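# Plug rack relays into color-matched empty panel sockets

## Task

Take every relay (small transparent box with a colored button on top) off the black rack and insert it into the empty panel socket whose colored mark has the same color as its button. Seat it fully so it matches the relays already installed: button facing the same side as on those, top at the same height as theirs, and upright. No click or snap will be felt. Every relay put in correctly counts, but any relay sitting in a socket of the wrong color means failure. Failure also follows if any relay that was already installed gets lifted partway out or tilted. A relay counts as placed only if it stays put without the robot holding it at the end.

## Robot and tools

Robot: two arms, left_arm and right_arm, each with six revolute joints and a parallel two-finger gripper. Each wrist carries a camera: cam_left_wrist and cam_right_wrist, both 504x504 fisheye images.

Frame: every reported position and orientation uses a single scene frame. Its origin sits on the table surface midway between the arms; +x points out across the table, +z points up, and left_arm is mounted on the +y side. The words left and right are just arm names, not image sides. Hand positions are in metres, orientation is a quaternion in w,x,y,z order, velocities in m/s and rad/s. The printed hand position can be off a little, more so when the arm is stretched far.

Gripper geometry: fingers point along the gripper's +z axis and close along its y axis. The reported hand point is between the pads when shut; fingertips extend about 19 mm past it closed and 6 mm open. While closing, the tips travel about 13 mm further from the arm, so keep that clearance above surfaces. A flat block projects about 9 cm from the last joint's axis toward the gripper's +x and rotates with it; mind it near the panel.

execute_actions takes "actions", a list holding one item or nothing, plus optional "pictures" (true to get camera images; images come automatically only with an empty list).
- Empty list: no command, just returns state and images.
- Motion item: {"rows": [...], "steps": n}, n from 4 to 15 (default 15), each step 1/30 s. Up to 15 rows; row k applies at step k and the final row repeats for leftover steps.
- Wait item: {"steps": n} with n up to 300 and no rows; it ends once n steps have elapsed since the previous result, counting your reply time.

Each row is one flat list of 18 numbers covering both arms, always all 18 even if one arm is idle: left_arm's 6 joint targets, then its gripper position, force_limit, speed; then the same 9 for right_arm. Joint numbers are absolute target angles in radians (same units as the Joint positions line), not offsets, in the order waist, shoulder, elbow, forearm roll, wrist pitch, wrist roll. Stated ranges: elbow -2.792 to 2.792, all others -6.283 to 6.283. A target more than 0.010 rad beyond a range end, and further out than the joint's last reported angle, gets the whole call refused (nothing is sent). Actual ends may differ by up to 0.010 rad; a target past the real end is clipped there and a "joint sent to its limit" note appears (possibly about an earlier action still running). The absence of that note doesn't prove there is more room.

Gripper numbers are absolute settings on a -1 to 1 scale. position: +1 fully open (85 mm gap), pads touch near -0.8, -1 squeezes until blocked. force_limit: per-pad force, about 20 N at -1, 128 N at 0, 235 N at +1 (less on very thin items). speed: gap change rate about 20 mm/s at -1, 85 at 0, 150 at +1; faster closing adds some grip force. To keep a gripper unchanged, repeat its last three values; a 0 is a real command. New force or speed only apply when position changes by at least 0.01; to soften a grip, open first.

Motion limits: joint target rates are capped (2.09 rad/s waist and shoulder, 3.14 elbow, 3.93 wrist joints) with 0.3 s ramp-up, and joints of one arm are synchronized. Targets are held within a lead of the measured angle (0.456 rad waist/shoulder, 0.683 elbow, 0.854 wrist joints), and scaled back if they would move the hand over 70 mm from where it is. So far goals need several calls. Between calls the arms keep heading to the last row until they settle or a step is HELD.

Results: a state line per arm (pose, velocities); Joint positions and Joint velocities blocks per arm; gripper object_status (0 moving, 1 blocked while opening, 2 blocked while closing, i.e. holding, 3 reached target or pads met) and position_measured in counts (3 open, ~78 = 60 mm, ~130 = 40 mm, ~180 = 20 mm, ~230 pads touching). To grasp, command -1 and confirm status 2. A new position resets status to 0 briefly. If the grip slips, fingers re-close automatically, except at force_limit -1, where status stays 2 even after loss. "joint command not followed" means a clearance check altered joint targets; HELD marks steps where the row wasn't fully sent. The last 4 steps of each action run after its result is returned.

Faults: contact torque reaching a joint's load limit (waist and shoulder 295, elbow 139, wrist joints 39.1 N m, held weight included) or an external force of 144 N stops that arm for 10 s and it goes limp against the contact. MOTOR HOT warns of heating from holding loads; reaching the limit brakes the arm (OVER-TEMPERATURE FAULT). Avoid arm-to-arm collisions, hard shoves into the panel, slamming, dropping relays, disturbing installed relays, and knocking anything off the table. Occasional brief disturbances may tug a held part or nudge loose items.

zoom_image: "camera" (cam_left_wrist or cam_right_wrist) and "region" [x0, y0, x1, y1] in that camera's latest image pixels, origin top-left, at most 504x504; returns a magnified view.

finished_scene: pass "scene" as the current scene's number. Answering without any tool call ends everything.

Each tool is called after ">>>" by a JSON object that holds its "api" and its "payload", one argument or row to a line.

## Session

>>> {"api": "execute_actions", "payload": {
  "actions": []
}}

Scene clock: 0.00 s of 8400.00 s.
left_arm: end_effector_position=(+0.2018, +0.8384, +0.2343) position_measured=3 object_status=3 end_effector_quat_wxyz=(-0.322, +0.943, +0.021, +0.078) end_effector_velocity=(-0.000, -0.000, +0.000) end_effector_angular_velocity=(-0.000, -0.002, +0.001) | right_arm: end_effector_position=(+0.7115, -0.2183, +0.1215) position_measured=3 object_status=3 end_effector_quat_wxyz=(+0.332, -0.163, +0.918, +0.144) end_effector_velocity=(-0.000, -0.000, +0.001) end_effector_angular_velocity=(+0.000, -0.001, -0.000)
Joint positions: left_arm=[ 0.629 -0.331  2.408  0.704  0.612 -2.96 ] | right_arm=[-0.093  0.385  1.946  1.195  0.337 -1.302]
Joint velocities: left_arm=[ 0.    -0.     0.     0.    -0.001 -0.002] | right_arm=[-0.    -0.002  0.     0.     0.     0.   ]

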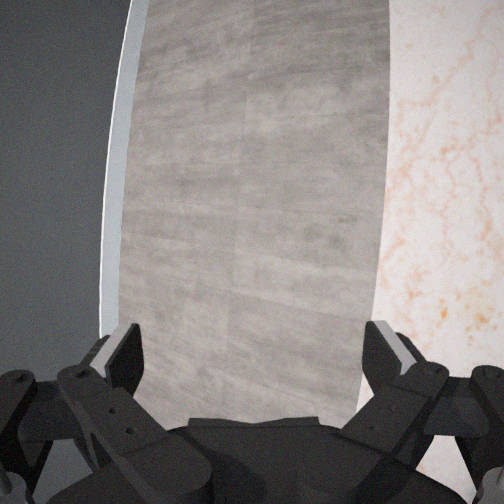

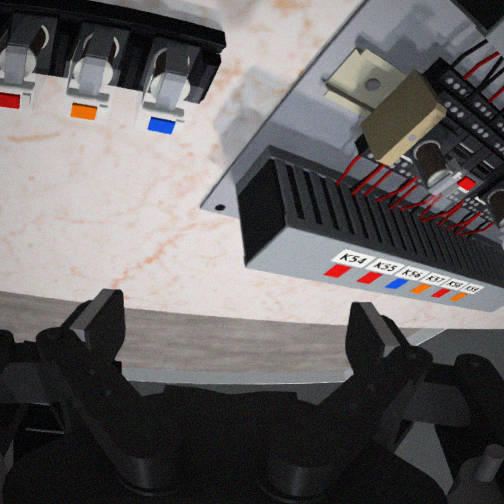

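>>> {"api": "execute_actions", "payload": {
  "actions": [
    {"rows":[[0.9,-0.1,1.9,0,1.3416,-2.96,1,0,0,-0.093,0.2,1.6,0,1.3416,-1.302,1,0,0]],"steps":15}
  ]
}}

>>> {"api": "execute_actions", "payload": {
  "actions": [
    {"steps":30}
  ],
  "pictures": true
}}

Scene clock: 1.27 s of 8400.00 s.
left_arm: end_effector_position=(+0.1897, +0.8660, +0.3122) position_measured=3 object_status=3 end_effector_quat_wxyz=(-0.085, +0.935, +0.343, +0.003) end_effector_velocity=(+0.146, -0.032, +0.344) end_effector_angular_velocity=(-1.957, -0.673, +1.527) | right_arm: end_effector_position=(+0.6604, -0.1780, +0.2318) position_measured=3 object_status=3 end_effector_quat_wxyz=(+0.254, -0.454, +0.839, +0.157) end_effector_velocity=(-0.310, -0.181, +0.240) end_effector_angular_velocity=(-1.447, +0.275, +1.989)
Joint positions: left_arm=[ 0.843 -0.149  2.007  0.149  1.188 -2.96 ] | right_arm=[-0.093  0.295  1.777  0.69   0.809 -1.302]
Joint velocities: left_arm=[ 0.724  0.618 -1.348 -1.862  1.926 -0.001] | right_arm=[-0.001 -0.303 -0.56  -2.189  1.68   0.   ]
Steps of this call (steps 1 to 27: nothing new was sent; steps 28 to 38: the first 11 steps of this action). Readings (joint positions | what the end effector reports):
28: left_arm=[0.629 -0.331 2.408 0.704 0.613 -2.960] | right_arm=[-0.093 0.385 1.946 1.195 0.337 -1.302] | left_arm position_measured=3 object_status=3 | right_arm position_measured=3 object_status=3
29: left_arm=[0.631 -0.329 2.404 0.697 0.620 -2.960] | right_arm=[-0.093 0.383 1.943 1.187 0.344 -1.302] | left_arm position_measured=3 object_status=3 | right_arm position_measured=3 object_status=3
31: left_arm=[0.652 -0.312 2.365 0.643 0.676 -2.960] | right_arm=[-0.093 0.372 1.920 1.131 0.400 -1.302] | left_arm position_measured=3 object_status=3 | right_arm position_measured=3 object_status=3
35: left_arm=[0.756 -0.223 2.170 0.374 0.955 -2.960] | right_arm=[-0.093 0.327 1.838 0.905 0.626 -1.302] | left_arm position_measured=3 object_status=3 | right_arm position_measured=3 object_status=3
38: the state above

Scene clock: 2.27 s of 8400.00 s.
left_arm: end_effector_position=(+0.2042, +0.8628, +0.3432) position_measured=3 object_status=3 end_effector_quat_wxyz=(-0.000, +0.919, +0.394, +0.000) end_effector_velocity=(+0.001, -0.001, -0.000) end_effector_angular_velocity=(-0.000, +0.000, -0.003) | right_arm: end_effector_position=(+0.5726, -0.3267, +0.3340) position_measured=3 object_status=3 end_effector_quat_wxyz=(+0.000, -0.649, +0.761, -0.000) end_effector_velocity=(+0.000, +0.000, -0.000) end_effector_angular_velocity=(+0.000, +0.001, -0.000)
Joint positions: left_arm=[ 0.9   -0.1    1.9   -0.     1.342 -2.96 ] | right_arm=[-0.093  0.2    1.6   -0.     1.342 -1.302]
Joint velocities: left_arm=[-0.002  0.     0.     0.    -0.     0.001] | right_arm=[-0.     0.001  0.     0.    -0.     0.   ]
Kept back: nothing.
Steps of this call (steps 1 to 4: the last 4 steps of your previous action; steps 5 to 30: the robot went on to your last target). Readings (joint positions | what the end effector reports):
1: left_arm=[0.865 -0.130 1.966 0.092 1.246 -2.960] | right_arm=[-0.093 0.285 1.758 0.617 0.865 -1.302] | left_arm position_measured=3 object_status=3 | right_arm position_measured=3 object_status=3
2: left_arm=[0.881 -0.116 1.935 0.049 1.291 -2.960] | right_arm=[-0.093 0.275 1.741 0.547 0.919 -1.302] | left_arm position_measured=3 object_status=3 | right_arm position_measured=3 object_status=3
4: left_arm=[0.898 -0.101 1.903 0.004 1.337 -2.960] | right_arm=[-0.093 0.257 1.707 0.417 1.019 -1.302] | left_arm position_measured=3 object_status=3 | right_arm position_measured=3 object_status=3
8: left_arm=[0.900 -0.100 1.900 0.000 1.341 -2.960] | right_arm=[-0.093 0.226 1.648 0.189 1.196 -1.302] | left_arm position_measured=3 object_status=3 | right_arm position_measured=3 object_status=3
30: the state above
All arms were judged still, so your last target was given up. Only a new action makes them travel on or press farther. Fingers that are still opening or closing keep moving.

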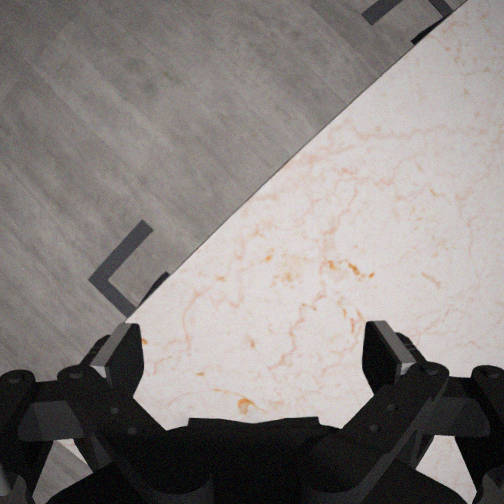

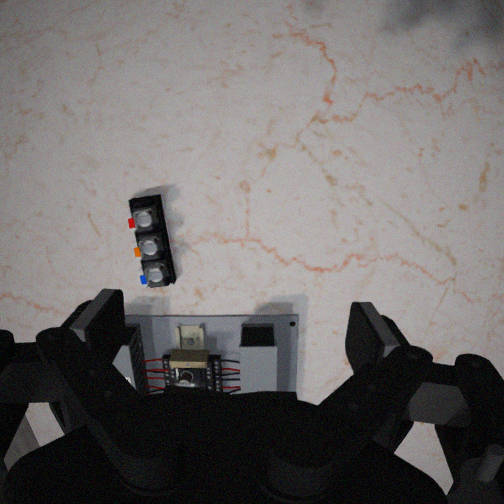

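>>> {"api": "execute_actions", "payload": {
  "actions": [
    {"rows":[[0.9,-0.1,1.9,0,1.3416,-2.96,1,0,0,0.264,0.4006,1.3927,0,1.3483,-1.104,1,0,0]],"steps":15}
  ]
}}

>>> {"api": "execute_actions", "payload": {
  "actions": [
    {"steps":20}
  ],
  "pictures": true
}}

Scene clock: 3.20 s of 8400.00 s.
left_arm: end_effector_position=(+0.2042, +0.8628, +0.3432) position_measured=3 object_status=3 end_effector_quat_wxyz=(+0.000, +0.919, +0.394, -0.000) end_effector_velocity=(-0.000, +0.001, -0.000) end_effector_angular_velocity=(+0.001, -0.000, +0.004) | right_arm: end_effector_position=(+0.6027, -0.1755, +0.3182) position_measured=3 object_status=3 end_effector_quat_wxyz=(+0.000, -0.683, +0.731, -0.000) end_effector_velocity=(+0.040, +0.545, -0.068) end_effector_angular_velocity=(-0.001, +0.001, +0.308)
Joint positions: left_arm=[ 0.9   -0.1    1.9   -0.     1.342 -2.96 ] | right_arm=[ 0.109  0.313  1.483 -0.     1.345 -1.19 ]
Joint velocities: left_arm=[ 0.002  0.001 -0.     0.    -0.001 -0.002] | right_arm=[ 0.688  0.387 -0.399 -0.001  0.013  0.38 ]
Steps of this call (steps 1 to 17: nothing new was sent; steps 18 to 28: the first 11 steps of this action). Readings (joint positions | what the end effector reports):
18: left_arm=[0.900 -0.100 1.900 -0.000 1.342 -2.960] | right_arm=[-0.093 0.200 1.600 -0.000 1.342 -1.302] | left_arm position_measured=3 object_status=3 | right_arm position_measured=3 object_status=3
19: left_arm=[0.900 -0.100 1.900 -0.000 1.342 -2.960] | right_arm=[-0.089 0.202 1.598 -0.000 1.342 -1.300] | left_arm position_measured=3 object_status=3 | right_arm position_measured=3 object_status=3
21: left_arm=[0.900 -0.100 1.900 -0.000 1.342 -2.960] | right_arm=[-0.060 0.219 1.580 -0.000 1.342 -1.283] | left_arm position_measured=3 object_status=3 | right_arm position_measured=3 object_status=3
25: left_arm=[0.900 -0.100 1.900 -0.000 1.342 -2.960] | right_arm=[0.038 0.274 1.524 -0.000 1.344 -1.229] | left_arm position_measured=3 object_status=3 | right_arm position_measured=3 object_status=3
28: the state above

Scene clock: 3.87 s of 8400.00 s.
left_arm: end_effector_position=(+0.2042, +0.8628, +0.3432) position_measured=3 object_status=3 end_effector_quat_wxyz=(+0.000, +0.919, +0.394, -0.000) end_effector_velocity=(-0.001, +0.000, -0.000) end_effector_angular_velocity=(-0.001, +0.000, +0.001) | right_arm: end_effector_position=(+0.5999, -0.0492, +0.3008) position_measured=3 object_status=3 end_effector_quat_wxyz=(-0.000, -0.707, +0.707, +0.000) end_effector_velocity=(-0.000, +0.001, -0.001) end_effector_angular_velocity=(-0.000, +0.001, +0.001)
Joint positions: left_arm=[ 0.9   -0.1    1.9   -0.     1.342 -2.96 ] | right_arm=[ 0.264  0.401  1.393 -0.     1.348 -1.104]
Joint velocities: left_arm=[ 0.001  0.     0.     0.     0.001 -0.   ] | right_arm=[ 0.001  0.001 -0.     0.    -0.     0.   ]
Kept back: nothing.
Steps of this call (steps 1 to 4: the last 4 steps of your previous action; steps 5 to 20: the robot went on to your last target). Readings (joint positions | what the end effector reports):
1: left_arm=[0.900 -0.100 1.900 -0.000 1.342 -2.960] | right_arm=[0.132 0.327 1.469 -0.000 1.346 -1.177] | left_arm position_measured=3 object_status=3 | right_arm position_measured=3 object_status=3
2: left_arm=[0.900 -0.100 1.900 -0.000 1.342 -2.960] | right_arm=[0.155 0.340 1.456 -0.000 1.346 -1.164] | left_arm position_measured=3 object_status=3 | right_arm position_measured=3 object_status=3
4: left_arm=[0.900 -0.100 1.900 -0.000 1.342 -2.960] | right_arm=[0.201 0.365 1.429 -0.000 1.347 -1.139] | left_arm position_measured=3 object_status=3 | right_arm position_measured=3 object_status=3
8: left_arm=[0.900 -0.100 1.900 -0.000 1.342 -2.960] | right_arm=[0.263 0.400 1.394 -0.000 1.348 -1.105] | left_arm position_measured=3 object_status=3 | right_arm position_measured=3 object_status=3
20: the state above

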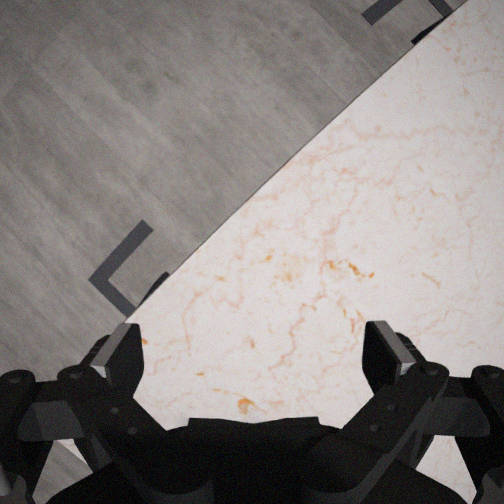

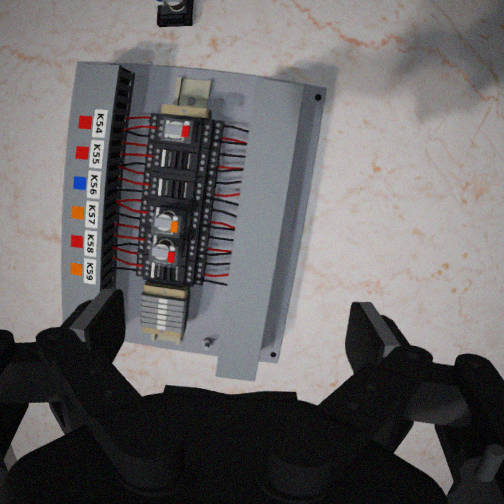

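>>> {"api": "execute_actions", "payload": {
  "actions": [
    {"rows":[[0.9,-0.1,1.9,0,1.3416,-2.96,1,0,0,0.264,0.4493,1.5083,0,1.184,-1.104,1,0,0]],"steps":15}
  ]
}}

>>> {"api": "execute_actions", "payload": {
  "actions": [
    {"steps":10}
  ],
  "pictures": true
}}

Scene clock: 4.63 s of 8400.00 s.
left_arm: end_effector_position=(+0.2042, +0.8628, +0.3432) position_measured=3 object_status=3 end_effector_quat_wxyz=(+0.000, +0.919, +0.394, -0.000) end_effector_velocity=(-0.001, +0.000, -0.000) end_effector_angular_velocity=(-0.001, +0.001, +0.001) | right_arm: end_effector_position=(+0.6000, -0.0490, +0.2009) position_measured=3 object_status=3 end_effector_quat_wxyz=(-0.000, -0.708, +0.707, -0.000) end_effector_velocity=(+0.000, +0.001, +0.002) end_effector_angular_velocity=(+0.002, -0.004, +0.001)
Joint positions: left_arm=[ 0.9   -0.1    1.9   -0.     1.342 -2.96 ] | right_arm=[ 0.264  0.45   1.508 -0.     1.184 -1.104]
Joint velocities: left_arm=[ 0.001  0.    -0.     0.     0.001 -0.   ] | right_arm=[ 0.    -0.003  0.    -0.    -0.002  0.   ]
Steps of this call (steps 1 to 12: the robot went on to your last target; steps 13 to 23: the first 11 steps of this action). Readings (joint positions | what the end effector reports):
13: left_arm=[0.900 -0.100 1.900 -0.000 1.342 -2.960] | right_arm=[0.264 0.401 1.393 0.000 1.348 -1.104] | left_arm position_measured=3 object_status=3 | right_arm position_measured=3 object_status=3
14: left_arm=[0.900 -0.100 1.900 -0.000 1.342 -2.960] | right_arm=[0.264 0.402 1.397 0.000 1.342 -1.104] | left_arm position_measured=3 object_status=3 | right_arm position_measured=3 object_status=3
16: left_arm=[0.900 -0.100 1.900 -0.000 1.342 -2.960] | right_arm=[0.264 0.418 1.436 0.000 1.287 -1.104] | left_arm position_measured=3 object_status=3 | right_arm position_measured=3 object_status=3
20: left_arm=[0.900 -0.100 1.900 -0.000 1.342 -2.960] | right_arm=[0.264 0.450 1.507 -0.000 1.186 -1.104] | left_arm position_measured=3 object_status=3 | right_arm position_measured=3 object_status=3
23: the state above

Scene clock: 4.97 s of 8400.00 s.
left_arm: end_effector_position=(+0.2042, +0.8628, +0.3432) position_measured=3 object_status=3 end_effector_quat_wxyz=(+0.000, +0.919, +0.394, -0.000) end_effector_velocity=(+0.000, -0.000, +0.000) end_effector_angular_velocity=(-0.000, +0.000, -0.001) | right_arm: end_effector_position=(+0.5998, -0.0491, +0.2009) position_measured=3 object_status=3 end_effector_quat_wxyz=(-0.000, -0.707, +0.707, +0.000) end_effector_velocity=(-0.000, +0.000, -0.000) end_effector_angular_velocity=(-0.000, +0.000, +0.000)
Joint positions: left_arm=[ 0.9   -0.1    1.9   -0.     1.342 -2.96 ] | right_arm=[ 0.264  0.449  1.508 -0.     1.184 -1.104]
Joint velocities: left_arm=[-0.001 -0.    -0.    -0.     0.001 -0.   ] | right_arm=[ 0.  0. -0. -0. -0. -0.]
Kept back: nothing.
Steps of this call (steps 1 to 4: the last 4 steps of your previous action; steps 5 to 10: the robot went on to your last target). Readings (joint positions | what the end effector reports):
1: left_arm=[0.900 -0.100 1.900 -0.000 1.342 -2.960] | right_arm=[0.264 0.450 1.508 -0.000 1.184 -1.104] | left_arm position_measured=3 object_status=3 | right_arm position_measured=3 object_status=3
2: left_arm=[0.900 -0.100 1.900 -0.000 1.342 -2.960] | right_arm=[0.264 0.450 1.508 -0.000 1.184 -1.104] | left_arm position_measured=3 object_status=3 | right_arm position_measured=3 object_status=3
4: left_arm=[0.900 -0.100 1.900 -0.000 1.342 -2.960] | right_arm=[0.264 0.450 1.508 -0.000 1.184 -1.104] | left_arm position_measured=3 object_status=3 | right_arm position_measured=3 object_status=3
8: left_arm=[0.900 -0.100 1.900 -0.000 1.342 -2.960] | right_arm=[0.264 0.449 1.508 -0.000 1.184 -1.104] | left_arm position_measured=3 object_status=3 | right_arm position_measured=3 object_status=3
10: the state above

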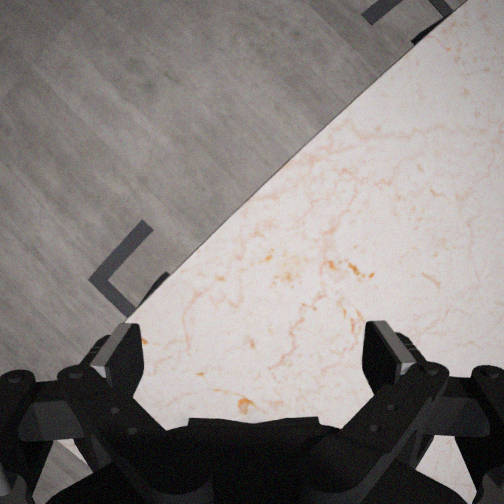

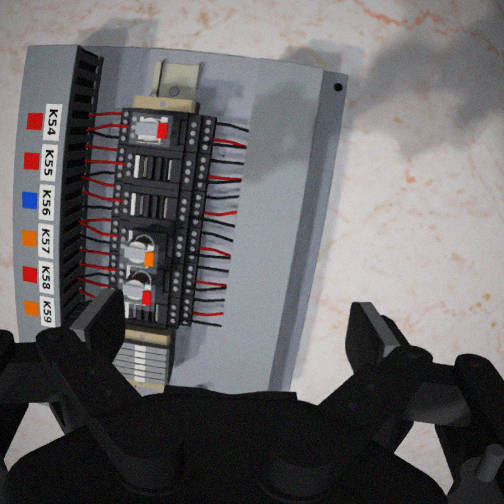

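>>> {"api": "execute_actions", "payload": {
  "actions": [
    {"rows":[[0.9,-0.1,1.9,0,1.3416,-2.96,1,0,0,-0.0732,0.4496,1.547,0,1.145,-1.441,1,0,0]],"steps":15}
  ]
}}

>>> {"api": "execute_actions", "payload": {
  "actions": [
    {"steps":15}
  ],
  "pictures": true
}}

Scene clock: 5.93 s of 8400.00 s.
left_arm: end_effector_position=(+0.2042, +0.8628, +0.3432) position_measured=3 object_status=3 end_effector_quat_wxyz=(+0.000, +0.919, +0.394, -0.000) end_effector_velocity=(+0.000, -0.000, +0.000) end_effector_angular_velocity=(-0.001, +0.001, -0.000) | right_arm: end_effector_position=(+0.6582, -0.1950, +0.1892) position_measured=3 object_status=3 end_effector_quat_wxyz=(+0.000, -0.707, +0.707, -0.000) end_effector_velocity=(+0.151, -0.527, -0.040) end_effector_angular_velocity=(+0.000, -0.002, -0.002)
Joint positions: left_arm=[ 0.9   -0.1    1.9   -0.     1.342 -2.96 ] | right_arm=[ 0.063  0.449  1.531  0.     1.161 -1.304]
Joint velocities: left_arm=[-0.     0.    -0.001  0.     0.002 -0.   ] | right_arm=[-0.701 -0.001  0.08  -0.    -0.081 -0.699]
Steps of this call (steps 1 to 15: the robot went on to your last target; steps 16 to 18: nothing new was sent; steps 19 to 29: the first 11 steps of this action). Readings (joint positions | what the end effector reports):
19: left_arm=[0.900 -0.100 1.900 -0.000 1.342 -2.960] | right_arm=[0.264 0.449 1.508 0.000 1.184 -1.104] | left_arm position_measured=3 object_status=3 | right_arm position_measured=3 object_status=3
20: left_arm=[0.900 -0.100 1.900 -0.000 1.342 -2.960] | right_arm=[0.260 0.449 1.509 0.000 1.184 -1.107] | left_arm position_measured=3 object_status=3 | right_arm position_measured=3 object_status=3
22: left_arm=[0.900 -0.100 1.900 -0.000 1.342 -2.960] | right_arm=[0.231 0.449 1.512 0.000 1.180 -1.137] | left_arm position_measured=3 object_status=3 | right_arm position_measured=3 object_status=3
26: left_arm=[0.900 -0.100 1.900 -0.000 1.342 -2.960] | right_arm=[0.134 0.449 1.523 0.000 1.169 -1.233] | left_arm position_measured=3 object_status=3 | right_arm position_measured=3 object_status=3
29: the state above

Scene clock: 6.43 s of 8400.00 s.
left_arm: end_effector_position=(+0.2042, +0.8628, +0.3432) position_measured=3 object_status=3 end_effector_quat_wxyz=(+0.000, +0.919, +0.394, -0.000) end_effector_velocity=(+0.000, +0.000, +0.000) end_effector_angular_velocity=(+0.001, -0.001, +0.000) | right_arm: end_effector_position=(+0.6804, -0.2991, +0.1809) position_measured=3 object_status=3 end_effector_quat_wxyz=(+0.000, -0.707, +0.707, -0.000) end_effector_velocity=(+0.000, -0.001, -0.002) end_effector_angular_velocity=(-0.000, +0.003, -0.001)
Joint positions: left_arm=[ 0.9   -0.1    1.9   -0.     1.342 -2.96 ] | right_arm=[-0.073  0.449  1.547 -0.     1.145 -1.441]
Joint velocities: left_arm=[-0.     0.    -0.001  0.    -0.001 -0.001] | right_arm=[-0.001  0.003 -0.     0.    -0.    -0.   ]
Kept back: nothing.
Steps of this call (steps 1 to 4: the last 4 steps of your previous action; steps 5 to 15: the robot went on to your last target). Readings (joint positions | what the end effector reports):
1: left_arm=[0.900 -0.100 1.900 -0.000 1.342 -2.960] | right_arm=[0.040 0.449 1.534 0.000 1.158 -1.328] | left_arm position_measured=3 object_status=3 | right_arm position_measured=3 object_status=3
2: left_arm=[0.900 -0.100 1.900 -0.000 1.342 -2.960] | right_arm=[0.016 0.449 1.537 0.000 1.155 -1.352] | left_arm position_measured=3 object_status=3 | right_arm position_measured=3 object_status=3
4: left_arm=[0.900 -0.100 1.900 -0.000 1.342 -2.960] | right_arm=[-0.031 0.449 1.542 0.000 1.150 -1.399] | left_arm position_measured=3 object_status=3 | right_arm position_measured=3 object_status=3
8: left_arm=[0.900 -0.100 1.900 -0.000 1.342 -2.960] | right_arm=[-0.073 0.449 1.547 -0.000 1.145 -1.441] | left_arm position_measured=3 object_status=3 | right_arm position_measured=3 object_status=3
15: the state above

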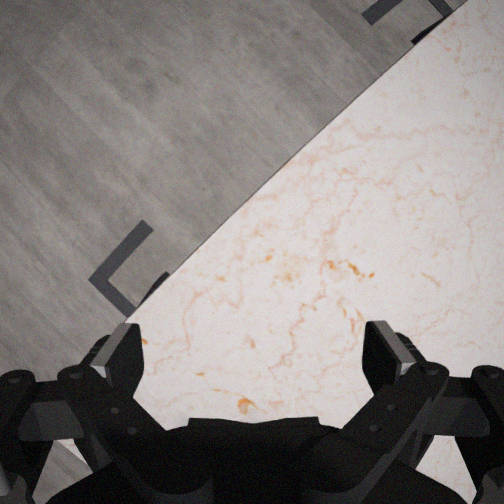

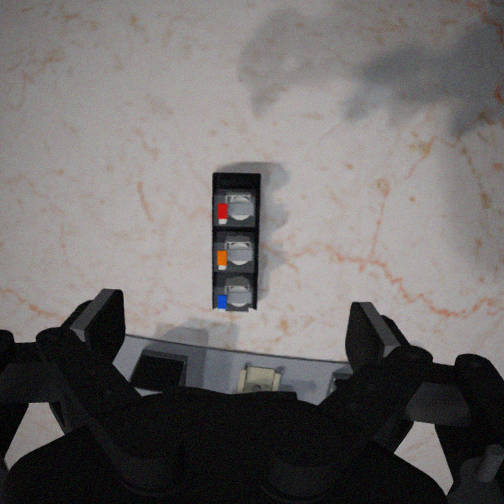

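>>> {"api": "zoom_image", "payload": {
  "camera": "cam_right_wrist",
  "region": [160,160,320,320]
}}

Region (160, 160, 320, 320) of cam_right_wrist's 504x504 image, scaled by 3.150, with more detail than that image has.

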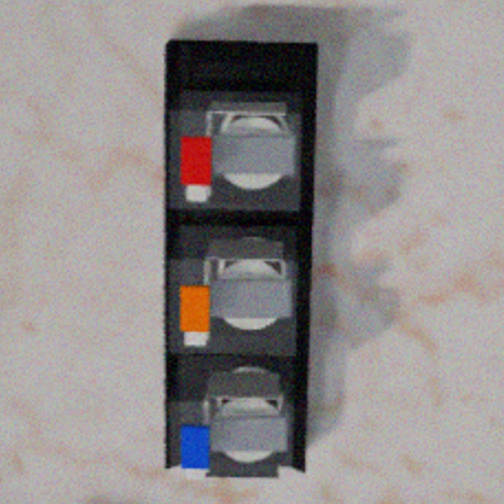

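>>> {"api": "execute_actions", "payload": {
  "actions": [
    {"rows":[[0.9,-0.1,1.9,0,1.3416,-2.96,1,0,0,-0.056,0.5095,1.5937,0,1.0384,-1.4238,1,0,0]],"steps":15}
  ]
}}

>>> {"api": "execute_actions", "payload": {
  "actions": [
    {"steps":5}
  ],
  "pictures": true
}}

Scene clock: 7.50 s of 8400.00 s.
left_arm: end_effector_position=(+0.2042, +0.8628, +0.3432) position_measured=3 object_status=3 end_effector_quat_wxyz=(+0.000, +0.919, +0.394, -0.000) end_effector_velocity=(-0.000, -0.000, +0.001) end_effector_angular_velocity=(-0.001, +0.000, +0.001) | right_arm: end_effector_position=(+0.6835, -0.2852, +0.1107) position_measured=3 object_status=3 end_effector_quat_wxyz=(-0.000, -0.707, +0.707, +0.000) end_effector_velocity=(+0.000, -0.000, +0.002) end_effector_angular_velocity=(+0.001, -0.003, -0.001)
Joint positions: left_arm=[ 0.9   -0.1    1.9   -0.     1.342 -2.96 ] | right_arm=[-0.056  0.51   1.593 -0.     1.038 -1.424]
Joint velocities: left_arm=[ 0.    -0.001 -0.    -0.     0.002 -0.   ] | right_arm=[-0.001 -0.002 -0.     0.    -0.     0.001]
Steps of this call (steps 1 to 15: the robot went on to your last target; steps 16 to 21: nothing new was sent; steps 22 to 32: the first 11 steps of this action). Readings (joint positions | what the end effector reports):
22: left_arm=[0.900 -0.100 1.900 -0.000 1.342 -2.960] | right_arm=[-0.073 0.450 1.547 -0.000 1.145 -1.441] | left_arm position_measured=3 object_status=3 | right_arm position_measured=3 object_status=3
23: left_arm=[0.900 -0.100 1.900 -0.000 1.342 -2.960] | right_arm=[-0.072 0.453 1.550 0.000 1.138 -1.441] | left_arm position_measured=3 object_status=3 | right_arm position_measured=3 object_status=3
25: left_arm=[0.900 -0.100 1.900 -0.000 1.342 -2.960] | right_arm=[-0.064 0.481 1.572 0.000 1.087 -1.432] | left_arm position_measured=3 object_status=3 | right_arm position_measured=3 object_status=3
29: left_arm=[0.900 -0.100 1.900 -0.000 1.342 -2.960] | right_arm=[-0.056 0.510 1.593 -0.000 1.039 -1.424] | left_arm position_measured=3 object_status=3 | right_arm position_measured=3 object_status=3
32: the state above

Scene clock: 7.67 s of 8400.00 s.
left_arm: end_effector_position=(+0.2042, +0.8628, +0.3432) position_measured=3 object_status=3 end_effector_quat_wxyz=(+0.000, +0.919, +0.394, -0.000) end_effector_velocity=(-0.000, +0.000, -0.000) end_effector_angular_velocity=(+0.000, -0.000, +0.001) | right_arm: end_effector_position=(+0.6834, -0.2852, +0.1107) position_measured=3 object_status=3 end_effector_quat_wxyz=(-0.000, -0.707, +0.707, +0.000) end_effector_velocity=(-0.000, +0.000, +0.000) end_effector_angular_velocity=(+0.001, -0.000, -0.001)
Joint positions: left_arm=[ 0.9   -0.1    1.9   -0.     1.342 -2.96 ] | right_arm=[-0.056  0.51   1.594 -0.     1.038 -1.424]
Joint velocities: left_arm=[ 0.001  0.     0.     0.    -0.    -0.001] | right_arm=[ 0.    -0.001  0.     0.001 -0.     0.   ]
Kept back: nothing.
Steps of this call (steps 1 to 4: the last 4 steps of your previous action; step 5: the robot went on to your last target). Readings (joint positions | what the end effector reports):
1: left_arm=[0.900 -0.100 1.900 -0.000 1.342 -2.960] | right_arm=[-0.056 0.510 1.593 -0.000 1.038 -1.424] | left_arm position_measured=3 object_status=3 | right_arm position_measured=3 object_status=3
2: left_arm=[0.900 -0.100 1.900 -0.000 1.342 -2.960] | right_arm=[-0.056 0.510 1.594 -0.000 1.038 -1.424] | left_arm position_measured=3 object_status=3 | right_arm position_measured=3 object_status=3
4: left_arm=[0.900 -0.100 1.900 -0.000 1.342 -2.960] | right_arm=[-0.056 0.510 1.594 -0.000 1.038 -1.424] | left_arm position_measured=3 object_status=3 | right_arm position_measured=3 object_status=3
5: the state above

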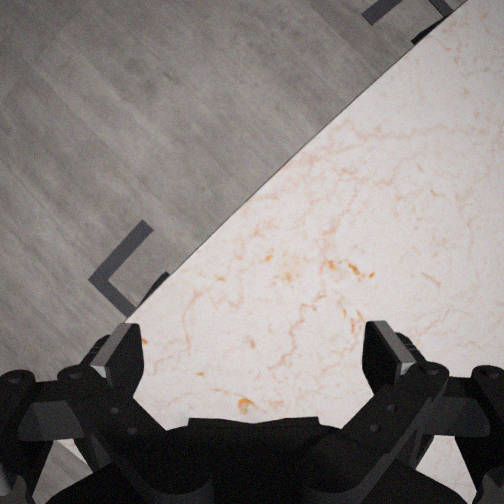

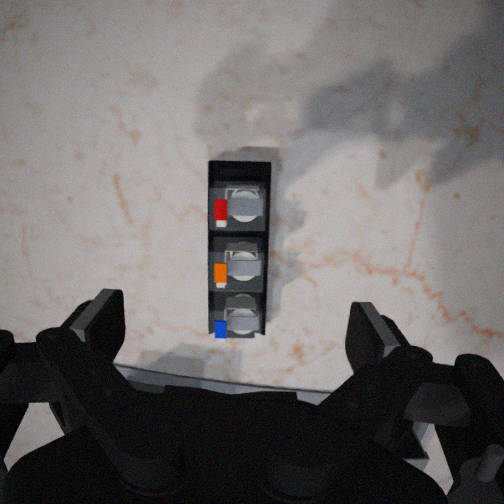

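>>> {"api": "execute_actions", "payload": {
  "actions": [
    {"rows":[[0.9,-0.1,1.9,0,1.3416,-2.96,1,0,0,-0.0451,0.5489,1.6128,0,0.9799,-1.4129,1,0,0]],"steps":12}
  ]
}}

>>> {"api": "execute_actions", "payload": {
  "actions": [
    {"steps":5}
  ],
  "pictures": true
}}

Scene clock: 8.27 s of 8400.00 s.
left_arm: end_effector_position=(+0.2042, +0.8628, +0.3432) position_measured=3 object_status=3 end_effector_quat_wxyz=(+0.000, +0.919, +0.394, -0.000) end_effector_velocity=(+0.000, -0.001, -0.000) end_effector_angular_velocity=(-0.001, +0.000, +0.001) | right_arm: end_effector_position=(+0.6853, -0.2762, +0.0706) position_measured=3 object_status=3 end_effector_quat_wxyz=(-0.000, -0.707, +0.707, +0.000) end_effector_velocity=(-0.000, +0.001, -0.001) end_effector_angular_velocity=(-0.000, +0.001, +0.001)
Joint positions: left_arm=[ 0.9   -0.1    1.9   -0.     1.342 -2.96 ] | right_arm=[-0.045  0.549  1.613  0.     0.98  -1.413]
Joint velocities: left_arm=[-0.001 -0.     0.001 -0.     0.    -0.002] | right_arm=[ 0.001  0.001 -0.    -0.    -0.     0.   ]
Steps of this call (steps 1 to 10: the robot went on to your last target; steps 11 to 18: the first 8 steps of this action). Readings (joint positions | what the end effector reports):
11: left_arm=[0.900 -0.100 1.900 -0.000 1.342 -2.960] | right_arm=[-0.056 0.510 1.594 0.000 1.038 -1.424] | left_arm position_measured=3 object_status=3 | right_arm position_measured=3 object_status=3
12: left_arm=[0.900 -0.100 1.900 -0.000 1.342 -2.960] | right_arm=[-0.055 0.512 1.595 0.000 1.033 -1.423] | left_arm position_measured=3 object_status=3 | right_arm position_measured=3 object_status=3
14: left_arm=[0.900 -0.100 1.900 -0.000 1.342 -2.960] | right_arm=[-0.048 0.537 1.608 0.000 0.995 -1.416] | left_arm position_measured=3 object_status=3 | right_arm position_measured=3 object_status=3
18: the state above

Scene clock: 8.43 s of 8400.00 s.
left_arm: end_effector_position=(+0.2042, +0.8628, +0.3432) position_measured=3 object_status=3 end_effector_quat_wxyz=(+0.000, +0.919, +0.394, -0.000) end_effector_velocity=(-0.000, +0.000, -0.000) end_effector_angular_velocity=(-0.000, +0.000, +0.000) | right_arm: end_effector_position=(+0.6854, -0.2762, +0.0707) position_measured=3 object_status=3 end_effector_quat_wxyz=(-0.000, -0.707, +0.707, +0.000) end_effector_velocity=(+0.000, +0.000, +0.002) end_effector_angular_velocity=(+0.001, -0.002, -0.000)
Joint positions: left_arm=[ 0.9   -0.1    1.9   -0.     1.342 -2.96 ] | right_arm=[-0.045  0.549  1.613  0.     0.98  -1.413]
Joint velocities: left_arm=[ 0.001  0.     0.001  0.    -0.001  0.   ] | right_arm=[ 0.    -0.002  0.     0.    -0.     0.   ]
Kept back: nothing.
Steps of this call (steps 1 to 4: the last 4 steps of your previous action; step 5: the robot went on to your last target). Readings (joint positions | what the end effector reports):
1: left_arm=[0.900 -0.100 1.900 -0.000 1.342 -2.960] | right_arm=[-0.045 0.549 1.613 0.000 0.980 -1.413] | left_arm position_measured=3 object_status=3 | right_arm position_measured=3 object_status=3
2: left_arm=[0.900 -0.100 1.900 -0.000 1.342 -2.960] | right_arm=[-0.045 0.549 1.613 0.000 0.980 -1.413] | left_arm position_measured=3 object_status=3 | right_arm position_measured=3 object_status=3
4: left_arm=[0.900 -0.100 1.900 -0.000 1.342 -2.960] | right_arm=[-0.045 0.549 1.613 0.000 0.980 -1.413] | left_arm position_measured=3 object_status=3 | right_arm position_measured=3 object_status=3
5: the state above

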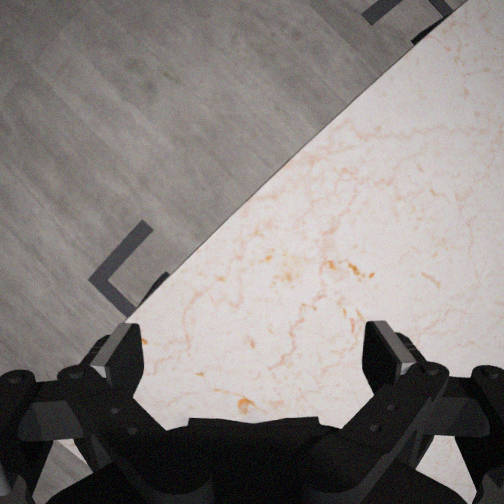

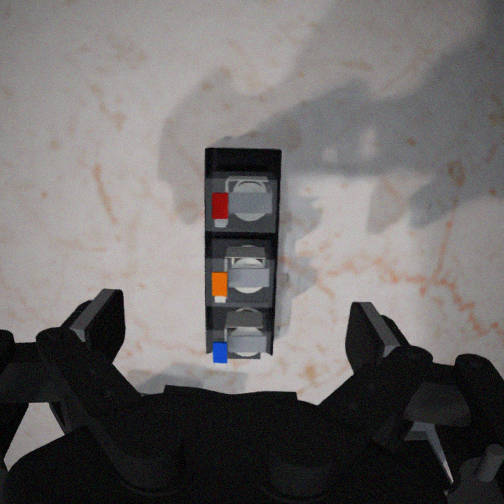

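>>> {"api": "zoom_image", "payload": {
  "camera": "cam_right_wrist",
  "region": [170,130,330,380]
}}

Region (170, 130, 330, 380) of cam_right_wrist's 504x504 image, scaled by 2.016, with more detail than that image has; it fills the left 323 columns of this view, and the rest is white.

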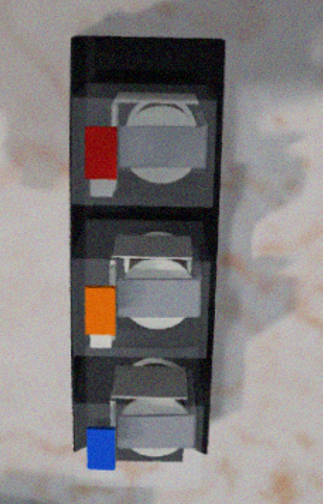

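>>> {"api": "execute_actions", "payload": {
  "actions": [
    {"rows":[[0.9,-0.1,1.9,0,1.3416,-2.96,1,0,0,-0.0451,0.5672,1.6248,0,0.9496,-1.4129,1,0,0]],"steps":10}
  ]
}}

>>> {"api": "execute_actions", "payload": {
  "actions": [
    {"steps":5}
  ],
  "pictures": true
}}

Scene clock: 9.03 s of 8400.00 s.
left_arm: end_effector_position=(+0.2042, +0.8628, +0.3432) position_measured=3 object_status=3 end_effector_quat_wxyz=(+0.000, +0.919, +0.394, -0.000) end_effector_velocity=(-0.000, -0.001, -0.000) end_effector_angular_velocity=(-0.001, +0.001, +0.001) | right_arm: end_effector_position=(+0.6853, -0.2763, +0.0508) position_measured=3 object_status=3 end_effector_quat_wxyz=(-0.000, -0.707, +0.707, -0.000) end_effector_velocity=(+0.000, +0.001, +0.001) end_effector_angular_velocity=(+0.000, -0.002, +0.001)
Joint positions: left_arm=[ 0.9   -0.1    1.9   -0.     1.342 -2.96 ] | right_arm=[-0.045  0.567  1.625 -0.     0.95  -1.413]
Joint velocities: left_arm=[-0.    -0.     0.     0.     0.002 -0.001] | right_arm=[ 0.001 -0.002  0.     0.    -0.001 -0.   ]
Steps of this call (steps 1 to 12: the robot went on to your last target; steps 13 to 18: the first 6 steps of this action). Readings (joint positions | what the end effector reports):
13: left_arm=[0.900 -0.100 1.900 -0.000 1.342 -2.960] | right_arm=[-0.045 0.549 1.613 0.000 0.980 -1.413] | left_arm position_measured=3 object_status=3 | right_arm position_measured=3 object_status=3
14: left_arm=[0.900 -0.100 1.900 -0.000 1.342 -2.960] | right_arm=[-0.045 0.552 1.615 0.000 0.973 -1.413] | left_arm position_measured=3 object_status=3 | right_arm position_measured=3 object_status=3
16: left_arm=[0.900 -0.100 1.900 -0.000 1.342 -2.960] | right_arm=[-0.045 0.566 1.625 -0.000 0.951 -1.413] | left_arm position_measured=3 object_status=3 | right_arm position_measured=3 object_status=3
18: the state above

Scene clock: 9.20 s of 8400.00 s.
left_arm: end_effector_position=(+0.2042, +0.8628, +0.3432) position_measured=3 object_status=3 end_effector_quat_wxyz=(+0.000, +0.919, +0.394, -0.000) end_effector_velocity=(-0.000, +0.001, -0.000) end_effector_angular_velocity=(+0.000, -0.000, +0.001) | right_arm: end_effector_position=(+0.6853, -0.2762, +0.0508) position_measured=3 object_status=3 end_effector_quat_wxyz=(-0.000, -0.707, +0.707, +0.000) end_effector_velocity=(-0.000, -0.000, -0.000) end_effector_angular_velocity=(+0.001, +0.000, -0.001)
Joint positions: left_arm=[ 0.9   -0.1    1.9   -0.     1.342 -2.96 ] | right_arm=[-0.045  0.567  1.625 -0.     0.95  -1.413]
Joint velocities: left_arm=[ 0.001  0.001  0.     0.    -0.001  0.001] | right_arm=[-0.001  0.     0.     0.001 -0.     0.   ]
Kept back: nothing.
Steps of this call (steps 1 to 4: the last 4 steps of your previous action; step 5: the robot went on to your last target). Readings (joint positions | what the end effector reports):
1: left_arm=[0.900 -0.100 1.900 -0.000 1.342 -2.960] | right_arm=[-0.045 0.567 1.625 -0.000 0.950 -1.413] | left_arm position_measured=3 object_status=3 | right_arm position_measured=3 object_status=3
2: left_arm=[0.900 -0.100 1.900 -0.000 1.342 -2.960] | right_arm=[-0.045 0.567 1.625 -0.000 0.950 -1.413] | left_arm position_measured=3 object_status=3 | right_arm position_measured=3 object_status=3
4: left_arm=[0.900 -0.100 1.900 -0.000 1.342 -2.960] | right_arm=[-0.045 0.567 1.625 -0.000 0.950 -1.413] | left_arm position_measured=3 object_status=3 | right_arm position_measured=3 object_status=3
5: the state above

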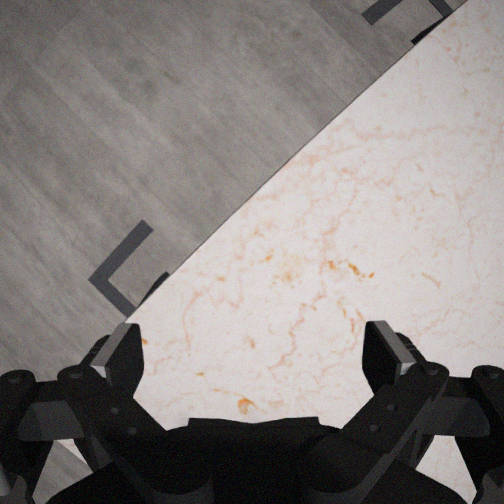

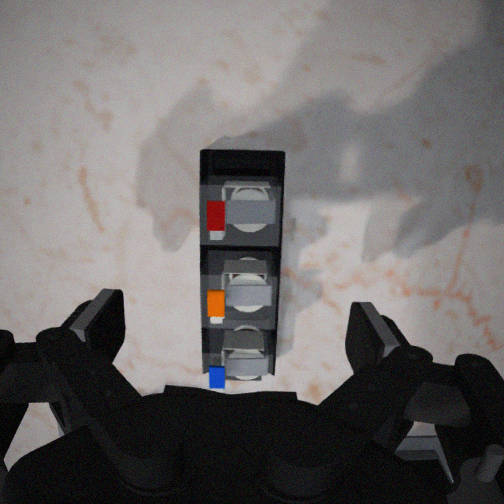

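>>> {"api": "execute_actions", "payload": {
  "actions": [
    {"rows":[[0.9,-0.1,1.9,0,1.3416,-2.96,1,0,0,-0.0451,0.5768,1.6302,0,0.9346,-1.4129,0.2,0,0]],"steps":15}
  ]
}}

>>> {"api": "execute_actions", "payload": {
  "actions": [
    {"steps":5}
  ],
  "pictures": true
}}

Scene clock: 9.90 s of 8400.00 s.
left_arm: end_effector_position=(+0.2042, +0.8628, +0.3432) position_measured=3 object_status=3 end_effector_quat_wxyz=(+0.000, +0.919, +0.394, -0.000) end_effector_velocity=(-0.000, +0.000, +0.000) end_effector_angular_velocity=(-0.000, +0.000, -0.001) | right_arm: end_effector_position=(+0.6854, -0.2762, +0.0409) position_measured=63 object_status=0 end_effector_quat_wxyz=(+0.000, -0.707, +0.707, -0.000) end_effector_velocity=(+0.000, -0.000, +0.000) end_effector_angular_velocity=(-0.000, -0.001, -0.000)
Joint positions: left_arm=[ 0.9   -0.1    1.9   -0.     1.342 -2.96 ] | right_arm=[-0.045  0.577  1.63   0.     0.935 -1.413]
Joint velocities: left_arm=[ 0.001 -0.    -0.001 -0.     0.001  0.001] | right_arm=[-0.001 -0.    -0.    -0.     0.     0.   ]
Steps of this call (steps 1 to 10: the robot went on to your last target; steps 11 to 21: the first 11 steps of this action). Readings (joint positions | what the end effector reports):
11: left_arm=[0.900 -0.100 1.900 -0.000 1.342 -2.960] | right_arm=[-0.045 0.567 1.625 -0.000 0.949 -1.413] | left_arm position_measured=3 object_status=3 | right_arm position_measured=3 object_status=0
12: left_arm=[0.900 -0.100 1.900 -0.000 1.342 -2.960] | right_arm=[-0.045 0.570 1.626 0.000 0.944 -1.413] | left_arm position_measured=3 object_status=3 | right_arm position_measured=4 object_status=0
14: left_arm=[0.900 -0.100 1.900 -0.000 1.342 -2.960] | right_arm=[-0.045 0.577 1.631 0.000 0.935 -1.413] | left_arm position_measured=3 object_status=3 | right_arm position_measured=13 object_status=0
18: left_arm=[0.900 -0.100 1.900 -0.000 1.342 -2.960] | right_arm=[-0.045 0.577 1.630 0.000 0.935 -1.413] | left_arm position_measured=3 object_status=3 | right_arm position_measured=41 object_status=0
21: the state above

Scene clock: 10.07 s of 8400.00 s.
left_arm: end_effector_position=(+0.2042, +0.8628, +0.3432) position_measured=3 object_status=3 end_effector_quat_wxyz=(+0.000, +0.919, +0.394, -0.000) end_effector_velocity=(+0.000, +0.000, +0.001) end_effector_angular_velocity=(+0.001, -0.001, +0.000) | right_arm: end_effector_position=(+0.6854, -0.2762, +0.0410) position_measured=98 object_status=0 end_effector_quat_wxyz=(+0.000, -0.707, +0.707, -0.000) end_effector_velocity=(+0.000, -0.000, +0.001) end_effector_angular_velocity=(-0.000, -0.001, -0.000)
Joint positions: left_arm=[ 0.9   -0.1    1.9   -0.     1.342 -2.96 ] | right_arm=[-0.045  0.577  1.63   0.     0.935 -1.413]
Joint velocities: left_arm=[-0.    -0.    -0.001 -0.     0.    -0.001] | right_arm=[-0.    -0.001 -0.    -0.    -0.     0.   ]
Kept back: nothing.
Steps of this call (steps 1 to 4: the last 4 steps of your previous action; step 5: the robot went on to your last target). Readings (joint positions | what the end effector reports):
1: left_arm=[0.900 -0.100 1.900 -0.000 1.342 -2.960] | right_arm=[-0.045 0.577 1.630 0.000 0.935 -1.413] | left_arm position_measured=3 object_status=3 | right_arm position_measured=71 object_status=0
2: left_arm=[0.900 -0.100 1.900 -0.000 1.342 -2.960] | right_arm=[-0.045 0.577 1.630 0.000 0.935 -1.413] | left_arm position_measured=3 object_status=3 | right_arm position_measured=79 object_status=0
4: left_arm=[0.900 -0.100 1.900 -0.000 1.342 -2.960] | right_arm=[-0.045 0.577 1.630 0.000 0.935 -1.413] | left_arm position_measured=3 object_status=3 | right_arm position_measured=93 object_status=0
5: the state above

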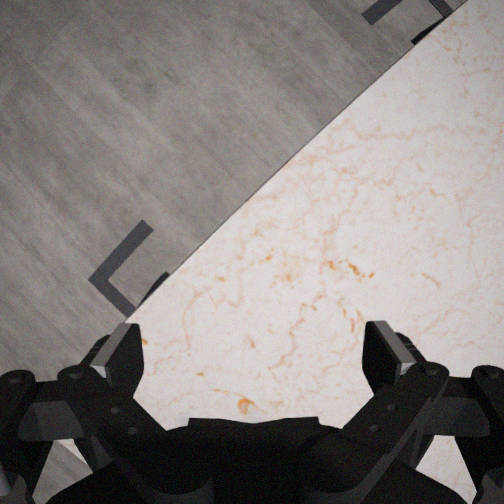

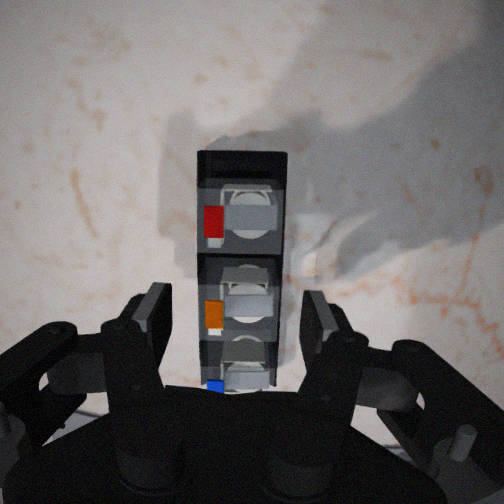

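>>> {"api": "zoom_image", "payload": {
  "camera": "cam_right_wrist",
  "region": [120,220,370,400]
}}

>>> {"api": "execute_actions", "payload": {
  "actions": []
}}

Region (120, 220, 370, 400) of cam_right_wrist's 504x504 image, scaled by 2.016, with more detail than that image has; it fills the top 363 rows of this view, and the rest is white.

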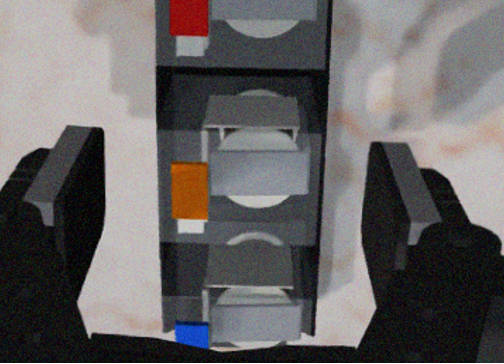

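Scene clock: 10.23 s of 8400.00 s.
left_arm: end_effector_position=(+0.2042, +0.8628, +0.3432) position_measured=3 object_status=3 end_effector_quat_wxyz=(+0.000, +0.919, +0.394, -0.000) end_effector_velocity=(-0.000, +0.000, +0.000) end_effector_angular_velocity=(+0.000, -0.000, +0.001) | right_arm: end_effector_position=(+0.6854, -0.2762, +0.0410) position_measured=104 object_status=0 end_effector_quat_wxyz=(+0.000, -0.707, +0.707, -0.000) end_effector_velocity=(+0.000, +0.000, +0.000) end_effector_angular_velocity=(-0.000, -0.000, +0.000)
Joint positions: left_arm=[ 0.9   -0.1    1.9   -0.     1.342 -2.96 ] | right_arm=[-0.045  0.577  1.63   0.     0.935 -1.413]
Joint velocities: left_arm=[ 0.001  0.    -0.     0.     0.     0.   ] | right_arm=[ 0.  0. -0. -0.  0. -0.]
Kept back: nothing.
Steps of this call (steps 1 to 5: the robot went on to your last target). Readings (joint positions | what the end effector reports):
1: left_arm=[0.900 -0.100 1.900 -0.000 1.342 -2.960] | right_arm=[-0.045 0.577 1.630 0.000 0.935 -1.413] | left_arm position_measured=3 object_status=3 | right_arm position_measured=101 object_status=0
2: left_arm=[0.900 -0.100 1.900 -0.000 1.342 -2.960] | right_arm=[-0.045 0.577 1.630 0.000 0.935 -1.413] | left_arm position_measured=3 object_status=3 | right_arm position_measured=102 object_status=0
4: left_arm=[0.900 -0.100 1.900 -0.000 1.342 -2.960] | right_arm=[-0.045 0.577 1.630 0.000 0.935 -1.413] | left_arm position_measured=3 object_status=3 | right_arm position_measured=103 object_status=0
5: the state above

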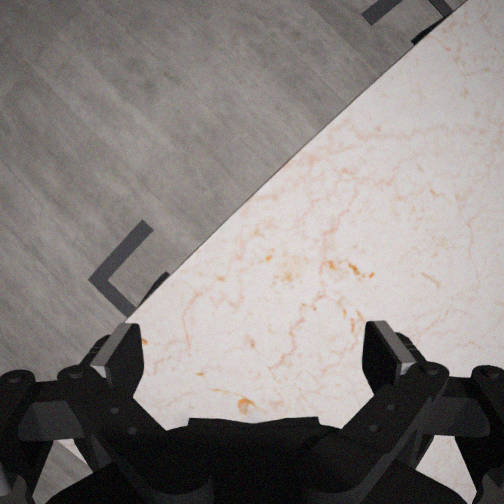

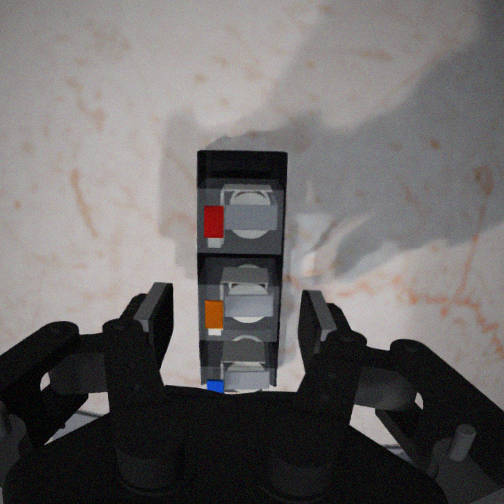

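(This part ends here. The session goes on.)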